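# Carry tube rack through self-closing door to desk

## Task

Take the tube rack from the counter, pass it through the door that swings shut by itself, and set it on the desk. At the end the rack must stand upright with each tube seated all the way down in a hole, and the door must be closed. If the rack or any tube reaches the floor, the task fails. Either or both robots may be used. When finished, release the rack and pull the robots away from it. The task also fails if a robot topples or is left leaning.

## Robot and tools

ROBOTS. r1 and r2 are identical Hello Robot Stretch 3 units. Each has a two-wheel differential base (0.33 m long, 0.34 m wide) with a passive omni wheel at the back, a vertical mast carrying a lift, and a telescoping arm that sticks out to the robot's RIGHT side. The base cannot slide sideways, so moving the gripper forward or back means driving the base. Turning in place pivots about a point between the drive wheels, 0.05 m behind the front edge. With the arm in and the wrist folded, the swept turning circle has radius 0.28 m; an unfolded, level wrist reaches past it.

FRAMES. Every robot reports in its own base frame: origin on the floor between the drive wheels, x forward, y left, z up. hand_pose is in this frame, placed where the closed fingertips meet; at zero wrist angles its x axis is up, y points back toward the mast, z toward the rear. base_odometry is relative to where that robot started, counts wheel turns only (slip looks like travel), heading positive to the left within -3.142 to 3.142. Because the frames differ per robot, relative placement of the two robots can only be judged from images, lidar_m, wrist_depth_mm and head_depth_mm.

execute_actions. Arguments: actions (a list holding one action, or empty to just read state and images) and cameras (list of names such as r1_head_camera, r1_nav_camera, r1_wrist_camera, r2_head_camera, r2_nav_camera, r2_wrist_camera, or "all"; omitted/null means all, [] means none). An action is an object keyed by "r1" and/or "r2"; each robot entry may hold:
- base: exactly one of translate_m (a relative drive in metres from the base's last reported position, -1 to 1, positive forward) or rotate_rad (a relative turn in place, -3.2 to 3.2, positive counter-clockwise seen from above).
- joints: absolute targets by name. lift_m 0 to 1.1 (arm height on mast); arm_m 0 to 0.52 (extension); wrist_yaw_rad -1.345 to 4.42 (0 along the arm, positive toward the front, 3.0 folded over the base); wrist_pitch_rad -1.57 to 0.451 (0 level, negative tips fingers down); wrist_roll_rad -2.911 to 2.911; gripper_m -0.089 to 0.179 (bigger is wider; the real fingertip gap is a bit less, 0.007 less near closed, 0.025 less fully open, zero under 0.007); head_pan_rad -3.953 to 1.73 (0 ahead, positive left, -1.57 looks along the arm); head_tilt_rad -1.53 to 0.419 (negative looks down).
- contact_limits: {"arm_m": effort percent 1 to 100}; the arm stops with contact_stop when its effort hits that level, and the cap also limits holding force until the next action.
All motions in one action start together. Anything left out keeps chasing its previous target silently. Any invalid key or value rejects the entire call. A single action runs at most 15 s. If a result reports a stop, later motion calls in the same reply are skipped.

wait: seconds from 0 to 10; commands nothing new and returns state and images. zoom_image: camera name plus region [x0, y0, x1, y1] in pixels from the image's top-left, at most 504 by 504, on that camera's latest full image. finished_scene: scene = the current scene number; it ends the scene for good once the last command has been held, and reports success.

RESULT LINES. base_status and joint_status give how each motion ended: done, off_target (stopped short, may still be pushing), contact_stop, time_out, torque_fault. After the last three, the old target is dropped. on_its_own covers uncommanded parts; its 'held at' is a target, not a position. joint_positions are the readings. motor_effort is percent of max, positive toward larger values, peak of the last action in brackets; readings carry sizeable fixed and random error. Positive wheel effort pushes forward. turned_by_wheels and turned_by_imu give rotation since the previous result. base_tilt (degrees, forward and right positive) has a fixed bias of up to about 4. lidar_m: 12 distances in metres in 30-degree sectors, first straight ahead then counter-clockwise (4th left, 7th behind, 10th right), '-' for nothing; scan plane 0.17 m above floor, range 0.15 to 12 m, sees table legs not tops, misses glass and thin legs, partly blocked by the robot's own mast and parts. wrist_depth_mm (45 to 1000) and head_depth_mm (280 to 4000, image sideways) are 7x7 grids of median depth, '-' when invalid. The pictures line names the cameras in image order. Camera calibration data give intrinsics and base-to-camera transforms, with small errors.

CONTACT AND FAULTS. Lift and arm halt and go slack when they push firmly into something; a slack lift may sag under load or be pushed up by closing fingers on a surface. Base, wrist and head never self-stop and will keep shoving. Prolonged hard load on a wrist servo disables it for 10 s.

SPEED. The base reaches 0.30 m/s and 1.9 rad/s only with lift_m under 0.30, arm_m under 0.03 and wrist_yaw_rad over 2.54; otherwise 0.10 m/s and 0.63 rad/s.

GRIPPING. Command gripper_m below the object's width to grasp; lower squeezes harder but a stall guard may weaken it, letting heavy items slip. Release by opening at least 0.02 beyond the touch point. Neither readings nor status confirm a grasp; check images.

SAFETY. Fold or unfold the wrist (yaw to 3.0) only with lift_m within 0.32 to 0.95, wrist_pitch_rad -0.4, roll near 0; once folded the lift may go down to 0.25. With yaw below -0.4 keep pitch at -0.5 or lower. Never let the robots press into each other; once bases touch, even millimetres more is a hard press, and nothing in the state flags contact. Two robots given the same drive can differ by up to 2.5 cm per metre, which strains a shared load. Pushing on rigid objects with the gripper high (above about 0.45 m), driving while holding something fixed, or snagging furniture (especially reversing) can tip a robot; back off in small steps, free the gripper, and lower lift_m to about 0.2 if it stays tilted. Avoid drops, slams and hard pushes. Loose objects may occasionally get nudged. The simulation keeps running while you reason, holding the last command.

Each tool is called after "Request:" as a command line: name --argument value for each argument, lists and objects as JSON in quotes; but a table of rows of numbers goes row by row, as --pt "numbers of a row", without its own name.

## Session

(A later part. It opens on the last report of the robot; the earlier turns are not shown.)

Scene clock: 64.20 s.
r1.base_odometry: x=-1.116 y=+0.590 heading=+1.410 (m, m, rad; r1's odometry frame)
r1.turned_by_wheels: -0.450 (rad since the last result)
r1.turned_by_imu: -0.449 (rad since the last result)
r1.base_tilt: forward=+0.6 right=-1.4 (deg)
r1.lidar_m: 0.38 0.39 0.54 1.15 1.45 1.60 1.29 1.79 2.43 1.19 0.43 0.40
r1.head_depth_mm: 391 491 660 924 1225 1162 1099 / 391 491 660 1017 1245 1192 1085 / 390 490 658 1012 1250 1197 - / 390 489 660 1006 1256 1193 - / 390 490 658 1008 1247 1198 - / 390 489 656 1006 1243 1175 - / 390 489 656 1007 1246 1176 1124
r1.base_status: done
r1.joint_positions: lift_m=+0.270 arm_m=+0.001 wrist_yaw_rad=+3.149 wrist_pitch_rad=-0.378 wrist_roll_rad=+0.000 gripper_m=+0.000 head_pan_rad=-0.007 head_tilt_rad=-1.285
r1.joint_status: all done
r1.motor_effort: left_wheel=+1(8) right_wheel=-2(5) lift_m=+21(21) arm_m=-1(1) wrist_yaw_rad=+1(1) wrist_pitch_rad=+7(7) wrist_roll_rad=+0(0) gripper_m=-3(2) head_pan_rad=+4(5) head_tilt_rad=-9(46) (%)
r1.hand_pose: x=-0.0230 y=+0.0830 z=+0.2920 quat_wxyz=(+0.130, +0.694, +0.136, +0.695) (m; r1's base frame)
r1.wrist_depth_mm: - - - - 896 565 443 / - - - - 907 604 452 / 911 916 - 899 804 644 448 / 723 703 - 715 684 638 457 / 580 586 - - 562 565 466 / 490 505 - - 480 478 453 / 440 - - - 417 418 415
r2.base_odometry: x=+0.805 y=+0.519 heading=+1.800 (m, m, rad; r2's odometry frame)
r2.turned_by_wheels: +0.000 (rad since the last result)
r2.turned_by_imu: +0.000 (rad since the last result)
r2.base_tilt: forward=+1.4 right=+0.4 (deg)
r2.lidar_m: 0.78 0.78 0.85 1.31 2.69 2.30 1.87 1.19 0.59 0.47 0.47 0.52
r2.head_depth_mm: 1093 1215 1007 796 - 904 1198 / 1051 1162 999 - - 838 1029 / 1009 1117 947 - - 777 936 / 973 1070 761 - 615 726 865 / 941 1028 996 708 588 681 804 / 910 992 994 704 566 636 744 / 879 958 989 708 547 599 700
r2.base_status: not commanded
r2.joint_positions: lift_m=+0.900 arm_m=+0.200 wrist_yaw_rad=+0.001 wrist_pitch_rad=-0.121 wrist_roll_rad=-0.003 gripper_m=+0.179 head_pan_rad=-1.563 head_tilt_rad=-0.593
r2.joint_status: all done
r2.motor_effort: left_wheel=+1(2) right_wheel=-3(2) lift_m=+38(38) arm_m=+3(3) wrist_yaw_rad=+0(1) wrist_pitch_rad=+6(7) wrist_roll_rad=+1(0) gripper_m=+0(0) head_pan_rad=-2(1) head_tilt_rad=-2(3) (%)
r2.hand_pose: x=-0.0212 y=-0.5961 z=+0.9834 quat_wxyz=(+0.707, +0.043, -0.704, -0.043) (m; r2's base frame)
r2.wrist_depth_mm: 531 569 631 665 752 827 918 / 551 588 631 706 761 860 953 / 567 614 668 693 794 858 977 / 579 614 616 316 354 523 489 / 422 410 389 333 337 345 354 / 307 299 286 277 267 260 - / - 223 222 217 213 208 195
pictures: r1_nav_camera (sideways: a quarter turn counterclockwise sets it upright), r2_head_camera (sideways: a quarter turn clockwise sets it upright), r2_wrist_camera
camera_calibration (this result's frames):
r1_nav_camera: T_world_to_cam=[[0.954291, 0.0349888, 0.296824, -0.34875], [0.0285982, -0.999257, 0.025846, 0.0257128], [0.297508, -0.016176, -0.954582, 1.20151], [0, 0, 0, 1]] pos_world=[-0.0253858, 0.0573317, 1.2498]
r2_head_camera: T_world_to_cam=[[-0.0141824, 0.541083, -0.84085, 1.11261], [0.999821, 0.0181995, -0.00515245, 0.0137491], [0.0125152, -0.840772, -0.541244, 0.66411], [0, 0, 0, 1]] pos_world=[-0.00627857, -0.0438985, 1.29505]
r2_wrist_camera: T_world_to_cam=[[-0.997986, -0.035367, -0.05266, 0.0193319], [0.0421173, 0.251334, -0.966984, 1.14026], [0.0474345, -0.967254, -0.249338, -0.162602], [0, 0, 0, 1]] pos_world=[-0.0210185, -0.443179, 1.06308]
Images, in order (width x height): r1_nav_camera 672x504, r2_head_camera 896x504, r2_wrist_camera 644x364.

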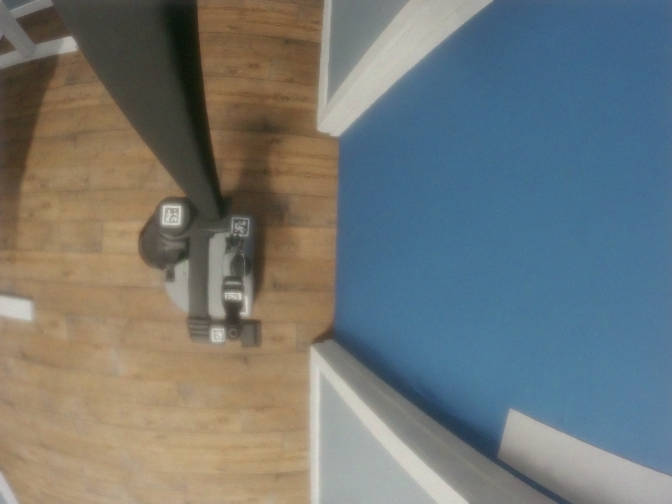

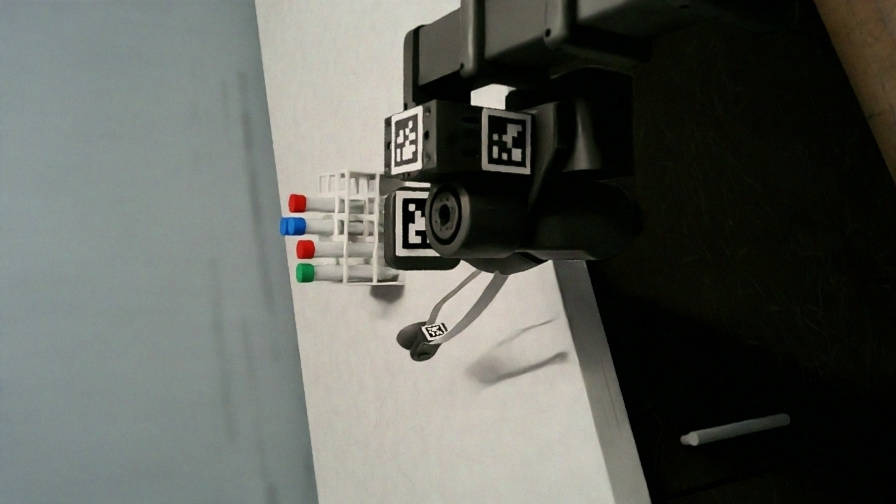

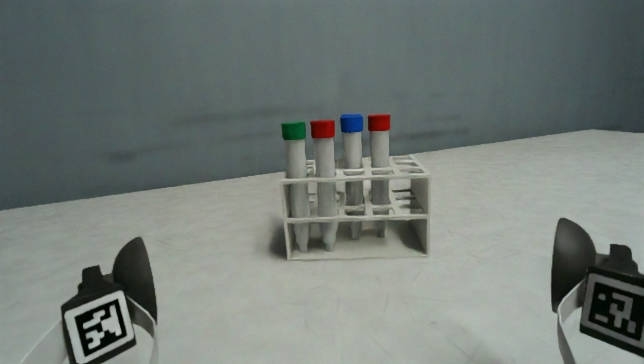

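Request:
execute_actions --actions '[{"r1":{"base":{"translate_m":0.3},"joints":{"head_pan_rad":-1.57}},"r2":{"base":{"translate_m":-0.012},"joints":{"arm_m":0.31,"lift_m":0.875}}}]' --cameras '["r1_nav_camera","r2_head_camera","r2_wrist_camera"]'

Scene clock: 71.97 s.
r1.base_odometry: x=-1.068 y=+0.887 heading=+1.410 (m, m, rad; r1's odometry frame)
r1.turned_by_wheels: +0.000 (rad since the last result)
r1.turned_by_imu: +0.001 (rad since the last result)
r1.base_tilt: forward=+0.6 right=-1.3 (deg)
r1.lidar_m: - - 0.15 0.32 1.45 1.84 1.59 2.09 2.46 0.31 0.15 -
r1.head_depth_mm: 1697 1550 1441 1339 1244 1180 - / 1690 1555 1439 1335 1255 - - / 1675 1556 1426 1338 1276 - - / 322 405 542 893 1261 - 1086 / 319 390 498 646 668 693 726 / 302 340 332 343 350 357 365 / - - - - - - -
r1.base_status: done
r1.joint_positions: lift_m=+0.270 arm_m=+0.001 wrist_yaw_rad=+3.149 wrist_pitch_rad=-0.378 wrist_roll_rad=+0.000 gripper_m=+0.000 head_pan_rad=-1.548 head_tilt_rad=-1.281
r1.joint_status: head_pan_rad off_target (ended at -1.548, target -1.570)
r1.motor_effort: left_wheel=+10(13) right_wheel=+3(3) lift_m=+21(21) arm_m=-1(1) wrist_yaw_rad=+0(0) wrist_pitch_rad=+7(7) wrist_roll_rad=+0(0) gripper_m=-3(2) head_pan_rad=-13(56) head_tilt_rad=-12(12) (%)
r1.hand_pose: x=-0.0230 y=+0.0829 z=+0.2919 quat_wxyz=(+0.130, +0.694, +0.136, +0.695) (m; r1's base frame)
r1.wrist_depth_mm: - - - 541 293 167 117 / - - - 601 300 169 118 / 920 901 - 651 307 171 119 / 720 711 - 684 315 174 120 / 587 580 - - 320 177 121 / 491 503 - - 273 179 123 / 440 - - - 343 182 125
r2.base_odometry: x=+0.807 y=+0.508 heading=+1.800 (m, m, rad; r2's odometry frame)
r2.turned_by_wheels: +0.000 (rad since the last result)
r2.turned_by_imu: +0.000 (rad since the last result)
r2.base_tilt: forward=+1.4 right=+0.4 (deg)
r2.lidar_m: 0.79 0.79 0.86 1.33 2.69 2.29 1.85 1.20 0.59 0.48 0.48 0.52
r2.head_depth_mm: 1100 1220 1004 782 - - 1195 / 1057 1169 1066 - 719 843 1039 / 1014 1116 1063 - 677 786 948 / 980 1071 759 680 638 734 876 / 944 1033 995 694 587 689 810 / 913 990 994 707 566 648 755 / 882 958 992 704 546 606 711
r2.base_status: done
r2.joint_positions: lift_m=+0.875 arm_m=+0.310 wrist_yaw_rad=+0.001 wrist_pitch_rad=-0.121 wrist_roll_rad=-0.003 gripper_m=+0.179 head_pan_rad=-1.563 head_tilt_rad=-0.593
r2.joint_status: all done
r2.motor_effort: left_wheel=+2(3) right_wheel=-2(8) lift_m=+17(32) arm_m=+3(3) wrist_yaw_rad=+0(0) wrist_pitch_rad=+6(6) wrist_roll_rad=+0(0) gripper_m=+0(0) head_pan_rad=-2(2) head_tilt_rad=-3(2) (%)
r2.hand_pose: x=-0.0212 y=-0.7061 z=+0.9593 quat_wxyz=(+0.707, +0.043, -0.704, -0.043) (m; r2's base frame)
r2.wrist_depth_mm: 451 488 533 579 637 690 767 / 470 498 544 593 653 730 800 / 482 513 548 208 670 736 772 / 488 518 419 211 216 431 409 / 355 345 206 214 220 288 293 / 253 249 218 215 217 217 - / - 186 187 182 179 174 163
pictures: r1_nav_camera (sideways: a quarter turn counterclockwise sets it upright), r2_head_camera (sideways: a quarter turn clockwise sets it upright), r2_wrist_camera
camera_calibration (this result's frames):
r1_nav_camera: T_world_to_cam=[[0.0625612, -0.951863, 0.30007, -0.347538], [-0.998013, -0.0574089, 0.0259655, 0.0318195], [-0.00748891, -0.301099, -0.953564, 1.20205], [0, 0, 0, 1]] pos_world=[0.0625008, 0.0329539, 1.24969]
r2_head_camera: T_world_to_cam=[[-0.0141822, 0.541083, -0.840849, 1.11261], [0.999821, 0.0181991, -0.00515244, 0.0137491], [0.0125148, -0.840772, -0.541245, 0.66411], [0, 0, 0, 1]] pos_world=[-0.0062786, -0.0438985, 1.29505]
r2_wrist_camera: T_world_to_cam=[[-0.997988, -0.035316, -0.0526512, 0.0141835], [0.0421339, 0.25108, -0.967049, 1.14449], [0.047372, -0.967322, -0.249087, -0.27531], [0, 0, 0, 1]] pos_world=[-0.0210249, -0.553171, 1.03895]
Images, in order (width x height): r1_nav_camera 672x504, r2_head_camera 896x504, r2_wrist_camera 644x364.

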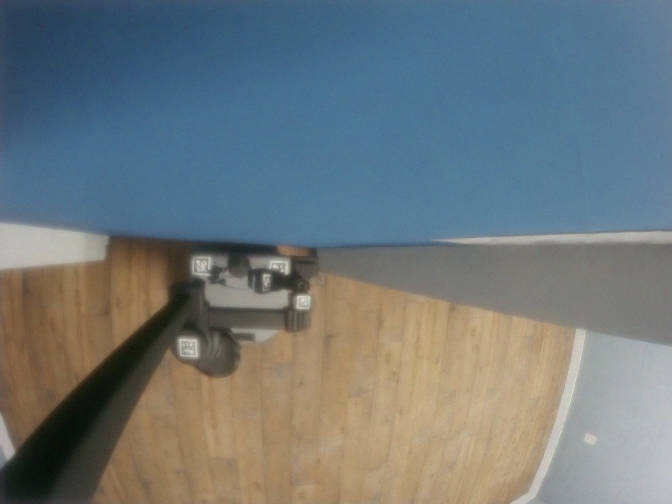

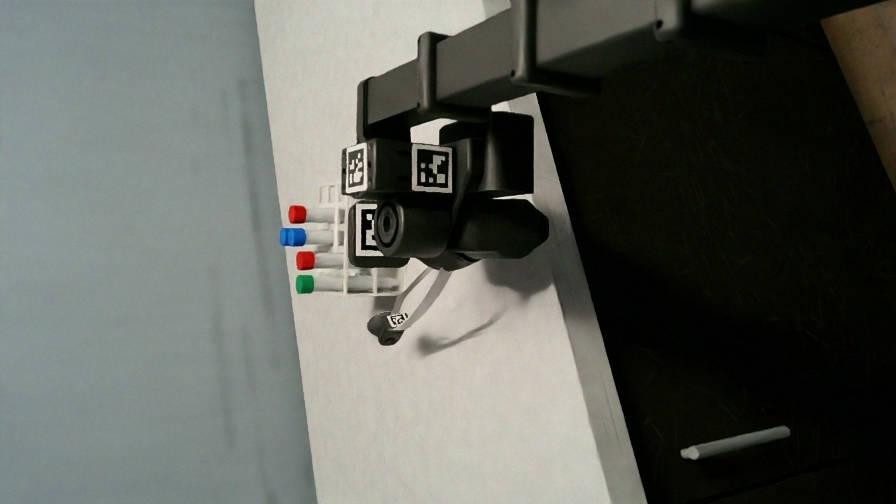

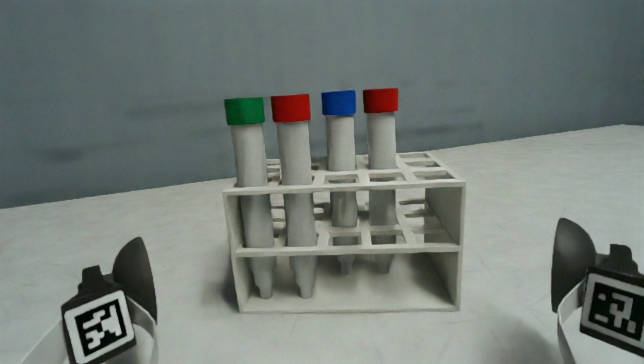

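Request:
execute_actions --actions '[{"r1":{"base":{"translate_m":-0.3},"joints":{"head_pan_rad":-3.1,"head_tilt_rad":-1.1}},"r2":{"base":{"translate_m":0.003},"joints":{"arm_m":0.385,"lift_m":0.87}}}]' --cameras '["r2_head_camera","r2_wrist_camera"]'

Request:
execute_actions --actions '[{"r1":{"base":{"rotate_rad":3.1}},"r2":{"joints":{"gripper_m":0.135}}}]' --cameras '["r1_nav_camera","r2_head_camera","r2_wrist_camera"]'

Scene clock: 81.23 s.
r1.base_odometry: x=-1.116 y=+0.590 heading=+1.410 (m, m, rad; r1's odometry frame)
r1.turned_by_wheels: +0.000 (rad since the last result)
r1.turned_by_imu: +0.000 (rad since the last result)
r1.base_tilt: forward=+0.6 right=-1.3 (deg)
r1.lidar_m: 0.38 0.40 0.54 1.15 1.45 1.60 1.28 1.78 2.43 1.19 0.43 0.40
r1.head_depth_mm: 965 1838 1658 1466 1315 1207 1069 / 990 1863 1646 1470 1310 1222 1070 / 990 1857 1658 1470 1313 - - / 992 1839 1648 1465 1316 - - / 990 1793 1647 1472 1316 1222 - / 989 1864 1651 1463 1316 1206 - / 1630 1882 1657 1459 1326 1199 1091
r1.base_status: done
r1.joint_positions: lift_m=+0.270 arm_m=+0.001 wrist_yaw_rad=+3.149 wrist_pitch_rad=-0.378 wrist_roll_rad=+0.000 gripper_m=+0.000 head_pan_rad=-3.093 head_tilt_rad=-1.100
r1.joint_status: all done
r1.motor_effort: left_wheel=+1(8) right_wheel=-1(7) lift_m=+21(21) arm_m=-1(1) wrist_yaw_rad=+0(1) wrist_pitch_rad=+7(7) wrist_roll_rad=+0(0) gripper_m=-2(2) head_pan_rad=-4(56) head_tilt_rad=+1(22) (%)
r1.hand_pose: x=-0.0230 y=+0.0829 z=+0.2919 quat_wxyz=(+0.130, +0.694, +0.136, +0.695) (m; r1's base frame)
r1.wrist_depth_mm: - - - - 891 562 444 / - - - - 907 606 449 / 919 910 - 893 809 633 450 / 717 700 - 711 697 636 461 / 581 580 - - 572 573 460 / 492 504 - - 482 478 448 / 443 - - - 417 420 415
r2.base_odometry: x=+0.807 y=+0.511 heading=+1.800 (m, m, rad; r2's odometry frame)
r2.turned_by_wheels: +0.000 (rad since the last result)
r2.turned_by_imu: +0.000 (rad since the last result)
r2.base_tilt: forward=+1.4 right=+0.4 (deg)
r2.lidar_m: 0.79 0.78 0.86 1.33 2.69 2.29 1.85 1.20 0.59 0.48 0.47 0.52
r2.head_depth_mm: 1098 1227 1012 745 - - 1201 / 1058 1169 1070 - 722 842 1039 / 1014 1122 1128 656 668 785 945 / 982 1076 803 667 607 730 874 / 945 1029 1026 705 587 685 808 / 908 992 996 709 566 647 755 / 883 957 988 705 549 604 707
r2.base_status: done
r2.joint_positions: lift_m=+0.870 arm_m=+0.385 wrist_yaw_rad=+0.001 wrist_pitch_rad=-0.121 wrist_roll_rad=-0.003 gripper_m=+0.179 head_pan_rad=-1.563 head_tilt_rad=-0.593
r2.joint_status: all done
r2.motor_effort: left_wheel=+2(6) right_wheel=-2(5) lift_m=+18(23) arm_m=+3(6) wrist_yaw_rad=+0(1) wrist_pitch_rad=+6(6) wrist_roll_rad=+0(0) gripper_m=+0(1) head_pan_rad=-2(2) head_tilt_rad=-2(2) (%)
r2.hand_pose: x=-0.0213 y=-0.7811 z=+0.9543 quat_wxyz=(+0.707, +0.043, -0.704, -0.043) (m; r2's base frame)
r2.wrist_depth_mm: 405 428 464 499 556 606 679 / 413 437 467 513 549 629 720 / 428 444 108 132 135 656 701 / 429 461 114 137 137 376 391 / 343 329 116 117 142 128 273 / 243 120 125 140 146 136 - / - 174 126 127 154 120 156
pictures: r2_head_camera (sideways: a quarter turn clockwise sets it upright), r2_wrist_camera
camera_calibration (this result's frames):
r2_head_camera: T_world_to_cam=[[-0.0141822, 0.541083, -0.840849, 1.11261], [0.999821, 0.0181992, -0.00515244, 0.0137491], [0.0125149, -0.840772, -0.541245, 0.66411], [0, 0, 0, 1]] pos_world=[-0.00627859, -0.0438985, 1.29505]
r2_wrist_camera: T_world_to_cam=[[-0.997989, -0.0353019, -0.0526508, 0.0112786], [0.0421376, 0.251068, -0.967052, 1.15848], [0.0473577, -0.967326, -0.249076, -0.349115], [0, 0, 0, 1]] pos_world=[-0.0210263, -0.628166, 1.03395]
Images, in order (width x height): r2_head_camera 896x504, r2_wrist_camera 644x364.

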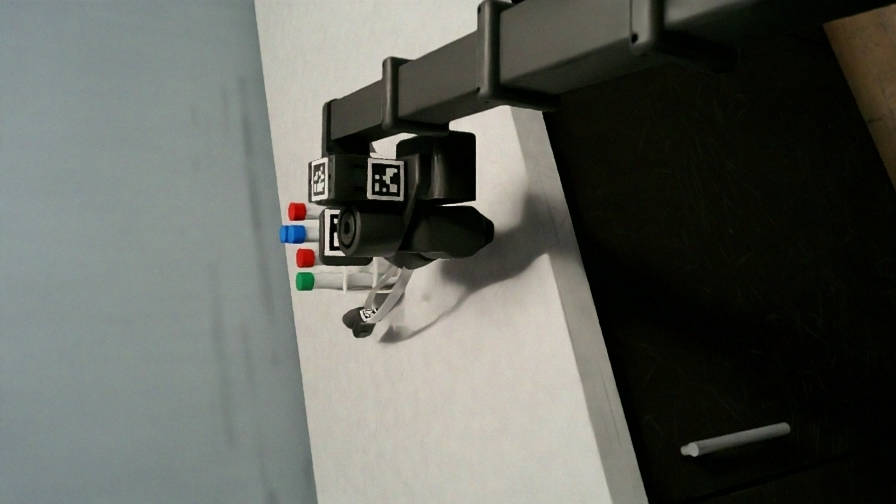

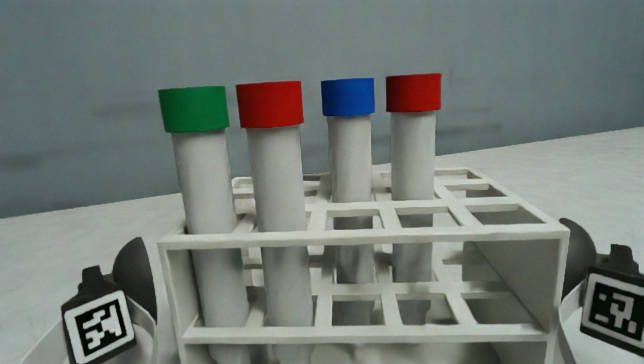

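Scene clock: 84.20 s.
r1.base_odometry: x=-1.116 y=+0.590 heading=-1.773 (m, m, rad; r1's odometry frame)
r1.turned_by_wheels: +3.100 (rad since the last result)
r1.turned_by_imu: +3.091 (rad since the last result)
r1.base_tilt: forward=+0.5 right=-1.3 (deg)
r1.lidar_m: 1.28 1.76 2.29 1.62 0.45 0.41 0.38 0.39 0.51 0.93 1.43 1.60
r1.head_depth_mm: 354 424 527 701 915 1181 1075 / 353 422 526 699 1039 1205 1062 / 352 422 525 696 1035 - - / 352 421 522 695 1026 - - / 351 420 521 691 1022 1223 - / 351 419 521 690 1018 1219 - / 350 418 519 687 1011 1202 1095
r1.base_status: done
r1.joint_positions: lift_m=+0.270 arm_m=+0.001 wrist_yaw_rad=+3.149 wrist_pitch_rad=-0.378 wrist_roll_rad=+0.000 gripper_m=+0.000 head_pan_rad=-3.094 head_tilt_rad=-1.099
r1.joint_status: not commanded
r1.motor_effort: left_wheel=-3(12) right_wheel=+0(6) lift_m=+21(20) arm_m=-1(1) wrist_yaw_rad=+1(0) wrist_pitch_rad=+7(7) wrist_roll_rad=+0(0) gripper_m=-3(3) head_pan_rad=-3(4) head_tilt_rad=+0(0) (%)
r1.hand_pose: x=-0.0230 y=+0.0829 z=+0.2919 quat_wxyz=(+0.130, +0.694, +0.136, +0.695) (m; r1's base frame)
r1.wrist_depth_mm: 435 613 - - - - - / 429 639 - - - - - / 409 649 - 905 898 869 866 / 393 620 - 704 701 673 697 / 417 553 - - 568 556 571 / 460 490 - - 484 482 475 / 442 - - - 420 415 413
r2.base_odometry: x=+0.807 y=+0.511 heading=+1.800 (m, m, rad; r2's odometry frame)
r2.turned_by_wheels: +0.000 (rad since the last result)
r2.turned_by_imu: +0.000 (rad since the last result)
r2.base_tilt: forward=+1.4 right=+0.4 (deg)
r2.lidar_m: 0.79 0.79 0.86 1.33 2.69 2.29 1.85 1.20 0.59 0.48 0.47 0.52
r2.head_depth_mm: 1095 1217 1008 745 - - 1194 / 1049 1166 1073 - 722 843 1029 / 1017 1121 1130 655 668 783 947 / 981 1076 779 667 610 733 873 / 944 1033 996 706 588 688 808 / 913 992 990 707 568 646 752 / 879 961 990 705 548 604 704
r2.base_status: not commanded
r2.joint_positions: lift_m=+0.870 arm_m=+0.385 wrist_yaw_rad=+0.000 wrist_pitch_rad=-0.121 wrist_roll_rad=-0.003 gripper_m=+0.135 head_pan_rad=-1.563 head_tilt_rad=-0.593
r2.joint_status: all done
r2.motor_effort: left_wheel=+1(2) right_wheel=-2(2) lift_m=+18(18) arm_m=+3(3) wrist_yaw_rad=+0(1) wrist_pitch_rad=+6(6) wrist_roll_rad=+0(1) gripper_m=-5(96) head_pan_rad=-1(2) head_tilt_rad=-3(2) (%)
r2.hand_pose: x=-0.0213 y=-0.7811 z=+0.9543 quat_wxyz=(+0.707, +0.043, -0.704, -0.043) (m; r2's base frame)
r2.wrist_depth_mm: 400 431 455 501 549 625 677 / 411 442 467 504 562 636 719 / 423 450 120 145 562 646 708 / 438 461 126 149 149 409 393 / 342 325 130 155 156 132 268 / 241 236 136 153 151 145 209 / 195 173 145 157 161 155 154
pictures: r1_nav_camera (sideways: a quarter turn counterclockwise sets it upright), r2_head_camera (sideways: a quarter turn clockwise sets it upright), r2_wrist_camera
camera_calibration (this result's frames):
r1_nav_camera: T_world_to_cam=[[-0.88006, -0.083454, 0.467472, -0.559818], [-0.0775608, 0.996478, 0.0318778, 0.0185008], [-0.468486, -0.00820318, -0.883433, 1.11378], [0, 0, 0, 1]] pos_world=[0.0305516, -0.0560182, 1.24506]
r2_head_camera: T_world_to_cam=[[-0.0141822, 0.541083, -0.840849, 1.11261], [0.999821, 0.0181991, -0.00515244, 0.0137491], [0.0125148, -0.840772, -0.541245, 0.66411], [0, 0, 0, 1]] pos_world=[-0.0062786, -0.0438985, 1.29505]
r2_wrist_camera: T_world_to_cam=[[-0.998002, -0.034917, -0.0526503, 0.0114812], [0.0422363, 0.251005, -0.967064, 1.15846], [0.0469825, -0.967356, -0.249029, -0.349198], [0, 0, 0, 1]] pos_world=[-0.0210647, -0.628178, 1.03395]
Images, in order (width x height): r1_nav_camera 672x504, r2_head_camera 896x504, r2_wrist_camera 644x364.

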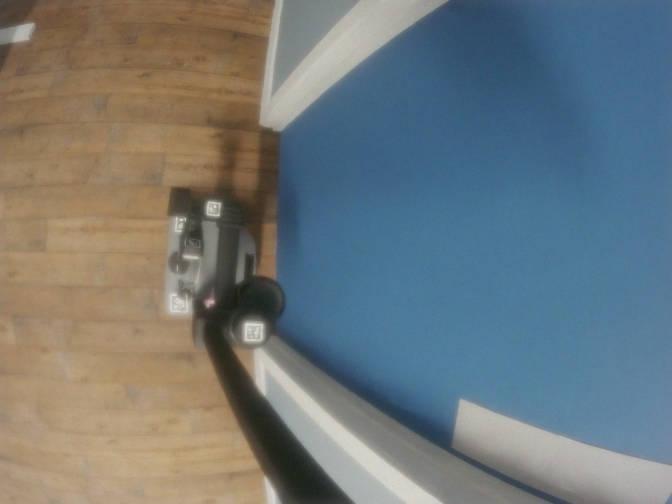

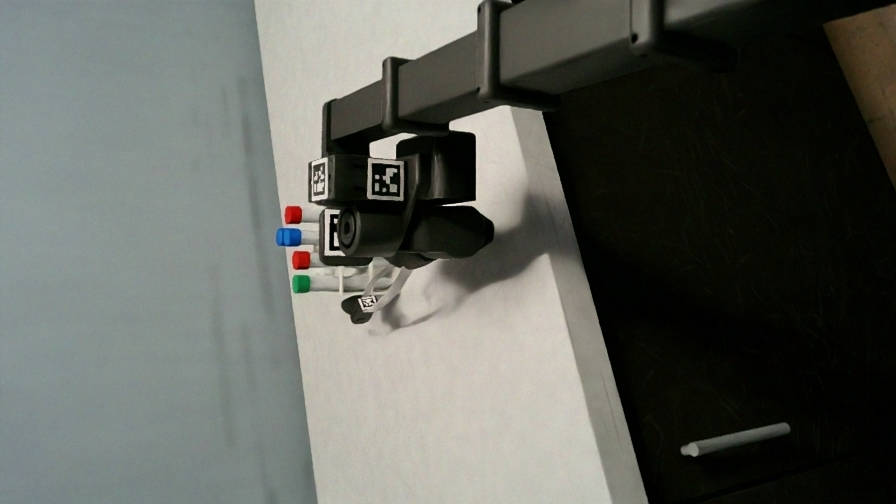

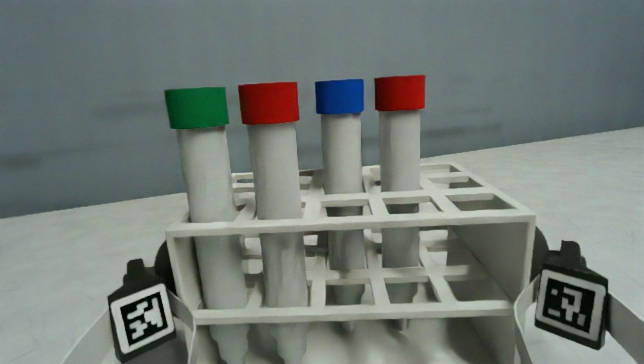

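Request:
execute_actions --actions '[{"r1":{"base":{"translate_m":-0.08},"joints":{"lift_m":0.31}},"r2":{"joints":{"gripper_m":0.06}}}]' --cameras '["r2_wrist_camera"]'

Request:
execute_actions --actions '[{"r1":{"base":{"translate_m":-0.1}},"r2":{"joints":{"lift_m":0.89}}}]' --cameras '["r1_nav_camera","r2_head_camera","r2_wrist_camera"]'

Scene clock: 89.63 s.
r1.base_odometry: x=-1.099 y=+0.669 heading=-1.773 (m, m, rad; r1's odometry frame)
r1.turned_by_wheels: +0.000 (rad since the last result)
r1.turned_by_imu: +0.000 (rad since the last result)
r1.base_tilt: forward=+0.6 right=-1.3 (deg)
r1.lidar_m: 1.37 1.84 2.39 1.21 0.38 0.32 0.30 0.31 0.40 0.64 1.44 1.66
r1.head_depth_mm: 288 329 409 544 810 1045 1067 / 287 327 408 541 804 - - / 287 327 407 541 752 - - / 289 326 406 539 797 - - / 289 325 404 536 793 1199 - / 289 325 404 534 791 1192 - / 288 325 403 532 786 1178 1095
r1.base_status: done
r1.joint_positions: lift_m=+0.310 arm_m=+0.001 wrist_yaw_rad=+3.149 wrist_pitch_rad=-0.378 wrist_roll_rad=+0.000 gripper_m=+0.000 head_pan_rad=-3.094 head_tilt_rad=-1.099
r1.joint_status: all done
r1.motor_effort: left_wheel=-3(16) right_wheel=+0(3) lift_m=+24(22) arm_m=-1(1) wrist_yaw_rad=+1(0) wrist_pitch_rad=+7(7) wrist_roll_rad=+0(0) gripper_m=-2(3) head_pan_rad=-3(3) head_tilt_rad=+0(0) (%)
r1.hand_pose: x=-0.0230 y=+0.0829 z=+0.3317 quat_wxyz=(+0.130, +0.694, +0.136, +0.695) (m; r1's base frame)
r1.wrist_depth_mm: 301 435 - - - - - / 315 457 - - - - - / 336 466 - - 970 985 960 / 360 429 - 769 756 763 762 / 388 438 - - 631 617 620 / 390 475 537 - 532 535 523 / 381 483 - - 459 455 459
r2.base_odometry: x=+0.807 y=+0.511 heading=+1.800 (m, m, rad; r2's odometry frame)
r2.turned_by_wheels: +0.000 (rad since the last result)
r2.turned_by_imu: +0.000 (rad since the last result)
r2.base_tilt: forward=+1.5 right=+0.4 (deg)
r2.lidar_m: 0.79 0.78 0.86 1.33 2.68 2.29 1.86 1.20 0.59 0.48 0.47 0.52
r2.head_depth_mm: 1096 1224 1011 745 - - 1199 / 1055 1169 1060 - 723 844 1030 / 1018 1124 1137 658 667 783 942 / 980 1073 776 667 609 729 870 / 941 1035 994 708 585 687 809 / 912 988 993 706 567 647 752 / 881 955 992 704 548 604 704
r2.base_status: not commanded
r2.joint_positions: lift_m=+0.870 arm_m=+0.385 wrist_yaw_rad=+0.000 wrist_pitch_rad=-0.121 wrist_roll_rad=-0.003 gripper_m=+0.064 head_pan_rad=-1.563 head_tilt_rad=-0.593
r2.joint_status: all done
r2.motor_effort: left_wheel=+1(1) right_wheel=-2(2) lift_m=+17(17) arm_m=+3(3) wrist_yaw_rad=-1(1) wrist_pitch_rad=+6(6) wrist_roll_rad=+0(0) gripper_m=-7(97) head_pan_rad=-2(2) head_tilt_rad=-3(2) (%)
r2.hand_pose: x=-0.0213 y=-0.7811 z=+0.9543 quat_wxyz=(+0.707, +0.043, -0.704, -0.043) (m; r2's base frame)
r2.wrist_depth_mm: 400 433 464 506 553 603 690 / 406 437 466 508 563 630 716 / 425 448 120 146 564 645 709 / 436 462 125 149 149 404 391 / 341 325 130 155 157 132 269 / 241 243 136 153 151 145 210 / 194 171 144 156 161 155 155
pictures: r2_wrist_camera
camera_calibration (this result's frames):
r2_wrist_camera: T_world_to_cam=[[-0.998002, -0.0349188, -0.0526496, 0.0114795], [0.0422351, 0.251005, -0.967064, 1.15846], [0.046984, -0.967356, -0.249029, -0.349198], [0, 0, 0, 1]] pos_world=[-0.0210644, -0.628178, 1.03395]
Images, in order (width x height): r2_wrist_camera 644x364.

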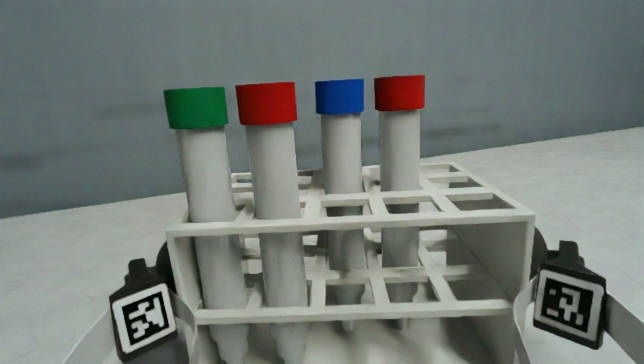

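Scene clock: 91.83 s.
r1.base_odometry: x=-1.079 y=+0.767 heading=-1.773 (m, m, rad; r1's odometry frame)
r1.turned_by_wheels: +0.000 (rad since the last result)
r1.turned_by_imu: +0.003 (rad since the last result)
r1.base_tilt: forward=+0.5 right=-1.4 (deg)
r1.lidar_m: 1.46 1.94 2.49 0.66 0.35 0.31 0.27 0.28 0.33 0.58 1.45 1.75
r1.head_depth_mm: - 313 395 534 822 919 1069 / - 307 385 516 790 - - / - 305 377 502 728 - - / - 302 368 487 714 - - / - 299 359 472 688 1018 - / - 295 351 459 661 1060 - / - 294 344 446 635 1096 1097
r1.base_status: translate_m off_target (by the wheels' count: -0.0998 of -0.1000)
r1.joint_positions: lift_m=+0.310 arm_m=+0.001 wrist_yaw_rad=+3.150 wrist_pitch_rad=-0.378 wrist_roll_rad=+0.000 gripper_m=+0.000 head_pan_rad=-3.094 head_tilt_rad=-1.097
r1.joint_status: not commanded
r1.on_its_own: left_wheel is at rest, and its effort (-22) is outside its rest range (-18 to +18); right_wheel is at rest, and its effort (-22) is outside its rest range (-18 to +18)
r1.motor_effort: left_wheel=-22(73) right_wheel=-22(29) lift_m=+23(25) arm_m=-1(1) wrist_yaw_rad=+0(0) wrist_pitch_rad=+7(8) wrist_roll_rad=+0(0) gripper_m=-3(2) head_pan_rad=-3(4) head_tilt_rad=-2(1) (%)
r1.hand_pose: x=-0.0231 y=+0.0828 z=+0.3317 quat_wxyz=(+0.130, +0.694, +0.136, +0.695) (m; r1's base frame)
r1.wrist_depth_mm: 280 288 - - - - - / 303 310 - - - - - / 348 339 - - 994 985 955 / 761 371 - 774 764 751 757 / 620 412 - - 625 624 619 / 402 481 478 - 526 527 526 / 380 489 - - 464 452 457
r2.base_odometry: x=+0.807 y=+0.511 heading=+1.800 (m, m, rad; r2's odometry frame)
r2.turned_by_wheels: +0.000 (rad since the last result)
r2.turned_by_imu: +0.000 (rad since the last result)
r2.base_tilt: forward=+1.5 right=+0.5 (deg)
r2.lidar_m: 0.79 0.78 0.86 1.33 2.69 2.21 1.86 1.20 0.59 0.48 0.47 0.52
r2.head_depth_mm: 1098 1217 1005 779 - 940 1199 / 1054 1169 1142 658 719 841 1033 / 1012 1123 1133 657 669 782 945 / 984 1071 756 667 610 731 872 / 946 1029 995 708 587 685 811 / 914 994 995 707 567 647 756 / 884 961 987 705 547 605 704
r2.base_status: not commanded
r2.joint_positions: lift_m=+0.890 arm_m=+0.385 wrist_yaw_rad=+0.000 wrist_pitch_rad=-0.124 wrist_roll_rad=-0.003 gripper_m=+0.075 head_pan_rad=-1.563 head_tilt_rad=-0.593
r2.joint_status: all done
r2.on_its_own: gripper_m is held at +0.074, not at your +0.060, by its stall guard, which is still easing
r2.motor_effort: left_wheel=+2(1) right_wheel=-2(2) lift_m=+38(42) arm_m=+3(3) wrist_yaw_rad=+0(0) wrist_pitch_rad=+7(8) wrist_roll_rad=+0(0) gripper_m=-23(29) head_pan_rad=-2(2) head_tilt_rad=-3(2) (%)
r2.hand_pose: x=-0.0213 y=-0.7809 z=+0.9726 quat_wxyz=(+0.707, +0.044, -0.704, -0.044) (m; r2's base frame)
r2.wrist_depth_mm: 403 428 463 496 542 602 676 / 410 444 475 505 561 626 720 / 429 449 121 148 572 673 713 / 432 468 127 150 152 468 448 / 386 371 131 156 158 134 309 / 274 272 136 152 154 145 240 / 217 197 144 157 162 159 178
pictures: r1_nav_camera (sideways: a quarter turn counterclockwise sets it upright), r2_head_camera (sideways: a quarter turn clockwise sets it upright), r2_wrist_camera
camera_calibration (this result's frames):
r1_nav_camera: T_world_to_cam=[[-0.878889, -0.0829037, 0.469767, -0.562814], [-0.07692, 0.996525, 0.0319551, 0.0183961], [-0.470784, -0.00804948, -0.882212, 1.11221], [0, 0, 0, 1]] pos_world=[0.0303726, -0.0560388, 1.245]
r2_head_camera: T_world_to_cam=[[-0.0141822, 0.541083, -0.840849, 1.11261], [0.999821, 0.0181992, -0.00515244, 0.0137491], [0.0125149, -0.840772, -0.541245, 0.66411], [0, 0, 0, 1]] pos_world=[-0.00627859, -0.0438985, 1.29505]
r2_wrist_camera: T_world_to_cam=[[-0.998002, -0.0347572, -0.0527583, 0.0126844], [0.0422309, 0.254094, -0.966257, 1.17777], [0.0469899, -0.966555, -0.252118, -0.340834], [0, 0, 0, 1]] pos_world=[-0.0210637, -0.628259, 1.05277]
Images, in order (width x height): r1_nav_camera 672x504, r2_head_camera 896x504, r2_wrist_camera 644x364.

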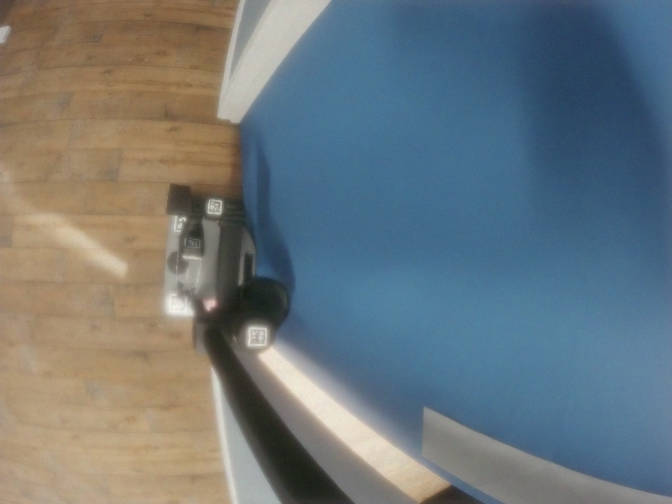

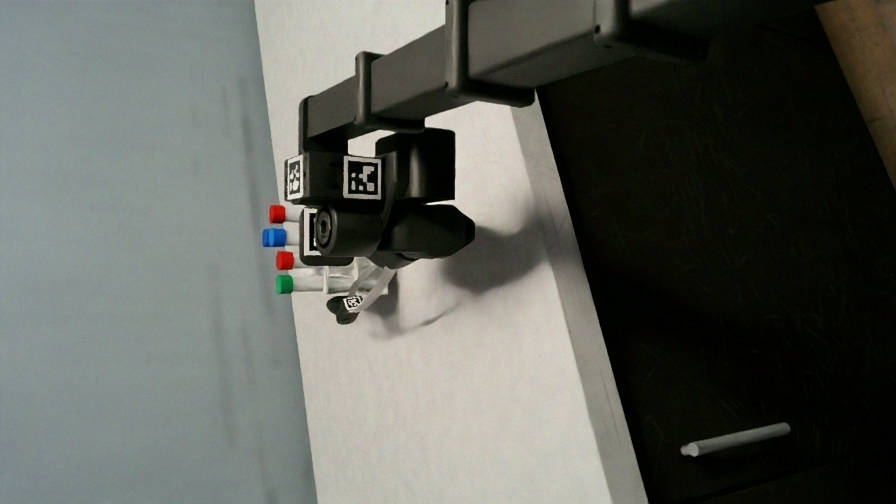

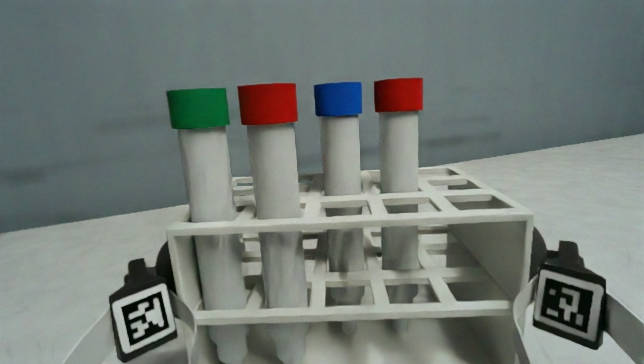

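Lifting works. Test grip with motion over the counter.

Request:
execute_actions --actions '[{"r1":{"base":{"translate_m":-0.3}},"r2":{"joints":{"lift_m":0.9,"arm_m":0.25,"gripper_m":0.088}}}]' --cameras '["r1_nav_camera","r2_head_camera","r2_wrist_camera"]'

Scene clock: 98.50 s.
r1.base_odometry: x=-1.019 y=+1.060 heading=-1.773 (m, m, rad; r1's odometry frame)
r1.turned_by_wheels: +0.000 (rad since the last result)
r1.turned_by_imu: -0.001 (rad since the last result)
r1.base_tilt: forward=+0.6 right=-1.3 (deg)
r1.lidar_m: 1.75 2.25 0.29 0.29 2.05 2.06 0.28 0.26 0.26 0.32 0.59 1.90
r1.head_depth_mm: 379 1849 1666 1462 1312 1212 1065 / 341 422 575 1441 1317 - - / 311 379 485 670 1094 - - / 295 345 428 566 824 - - / - 315 384 490 679 939 - / - 297 347 432 573 797 - / - - 317 386 495 689 1058
r1.base_status: translate_m off_target (by the wheels' count: -0.2999 of -0.3000)
r1.joint_positions: lift_m=+0.310 arm_m=+0.001 wrist_yaw_rad=+3.150 wrist_pitch_rad=-0.378 wrist_roll_rad=+0.000 gripper_m=+0.000 head_pan_rad=-3.094 head_tilt_rad=-1.097
r1.joint_status: not commanded
r1.on_its_own: left_wheel is at rest, and its effort (-24) is outside its rest range (-18 to +18)
r1.motor_effort: left_wheel=-24(36) right_wheel=-11(28) lift_m=+23(24) arm_m=-2(2) wrist_yaw_rad=+1(0) wrist_pitch_rad=+7(7) wrist_roll_rad=+0(0) gripper_m=-3(3) head_pan_rad=-3(3) head_tilt_rad=-1(1) (%)
r1.hand_pose: x=-0.0231 y=+0.0828 z=+0.3317 quat_wxyz=(+0.130, +0.694, +0.136, +0.695) (m; r1's base frame)
r1.wrist_depth_mm: - - - 507 304 - - / - - - 561 328 - - / - - - 628 360 971 954 / 783 774 - 628 400 759 746 / 638 643 - - 452 615 622 / 543 534 545 - 516 526 521 / 467 487 - - 457 460 454
r2.base_odometry: x=+0.807 y=+0.511 heading=+1.800 (m, m, rad; r2's odometry frame)
r2.turned_by_wheels: +0.000 (rad since the last result)
r2.turned_by_imu: +0.000 (rad since the last result)
r2.base_tilt: forward=+1.4 right=+0.4 (deg)
r2.lidar_m: 0.79 0.78 0.86 1.33 2.69 1.75 1.85 1.20 0.59 0.48 0.47 0.52
r2.head_depth_mm: 1102 1221 1011 - - 916 1203 / 1056 1167 1067 - 730 845 1032 / 1015 1117 1064 - 691 785 949 / 981 1075 1028 - 641 730 870 / 949 1030 993 680 588 688 807 / 912 993 997 705 566 645 752 / 880 960 989 703 549 604 705
r2.base_status: not commanded
r2.joint_positions: lift_m=+0.900 arm_m=+0.250 wrist_yaw_rad=+0.000 wrist_pitch_rad=-0.125 wrist_roll_rad=-0.003 gripper_m=+0.089 head_pan_rad=-1.563 head_tilt_rad=-0.593
r2.joint_status: all done
r2.motor_effort: left_wheel=+2(1) right_wheel=-2(2) lift_m=+38(38) arm_m=-4(4) wrist_yaw_rad=+1(0) wrist_pitch_rad=+8(8) wrist_roll_rad=+0(0) gripper_m=-20(20) head_pan_rad=-2(2) head_tilt_rad=-2(3) (%)
r2.hand_pose: x=-0.0213 y=-0.6465 z=+0.9824 quat_wxyz=(+0.707, +0.045, -0.704, -0.044) (m; r2's base frame)
r2.wrist_depth_mm: 501 532 575 629 677 767 847 / 519 554 584 627 707 793 894 / 538 567 122 148 700 791 872 / 548 578 127 150 150 503 486 / 416 398 131 155 156 134 330 / 299 291 136 152 153 145 258 / 231 211 145 158 161 161 190
pictures: r1_nav_camera (sideways: a quarter turn counterclockwise sets it upright), r2_head_camera (sideways: a quarter turn clockwise sets it upright), r2_wrist_camera
camera_calibration (this result's frames):
r1_nav_camera: T_world_to_cam=[[-0.878889, -0.0829037, 0.469767, -0.562813], [-0.07692, 0.996525, 0.0319551, 0.0183961], [-0.470783, -0.00804947, -0.882212, 1.11221], [0, 0, 0, 1]] pos_world=[0.0303726, -0.0560388, 1.245]
r2_head_camera: T_world_to_cam=[[-0.0141822, 0.541083, -0.840849, 1.11261], [0.999821, 0.0181991, -0.00515244, 0.0137491], [0.0125148, -0.840772, -0.541245, 0.66411], [0, 0, 0, 1]] pos_world=[-0.0062786, -0.0438985, 1.29505]
r2_wrist_camera: T_world_to_cam=[[-0.998002, -0.0347154, -0.0527848, 0.0179254], [0.0422306, 0.254844, -0.96606, 1.15338], [0.046989, -0.966359, -0.252869, -0.207593], [0, 0, 0, 1]] pos_world=[-0.0210638, -0.49392, 1.06269]
Images, in order (width x height): r1_nav_camera 672x504, r2_head_camera 896x504, r2_wrist_camera 644x364.

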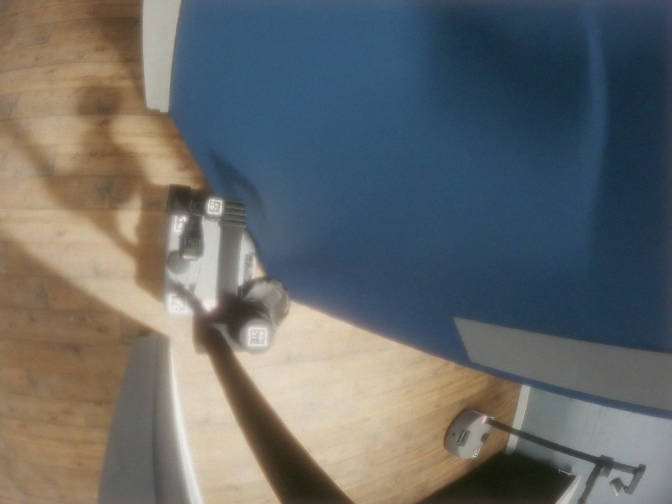

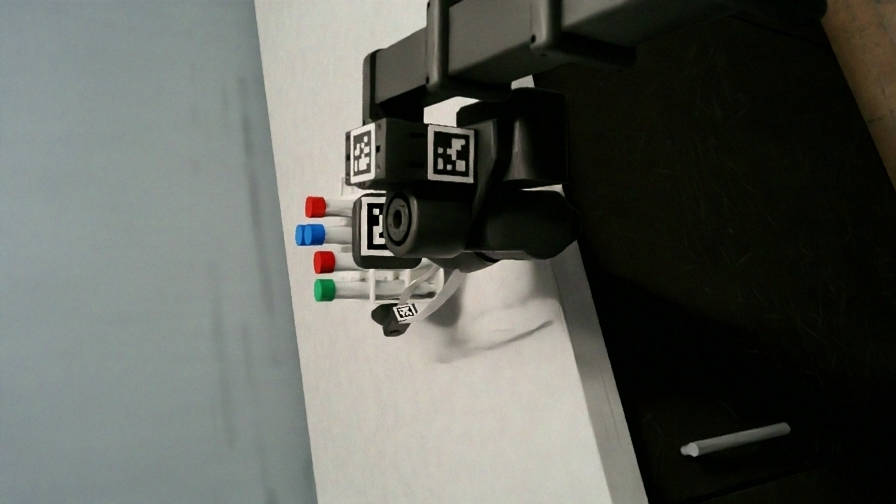

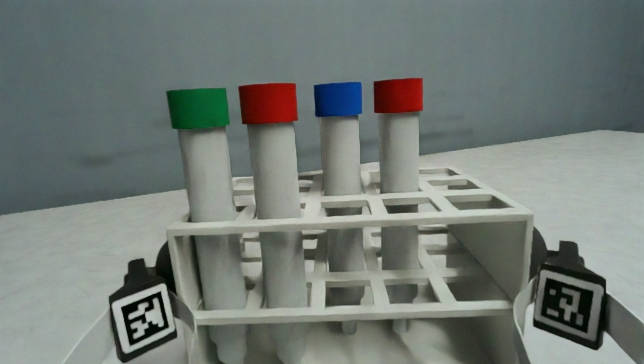

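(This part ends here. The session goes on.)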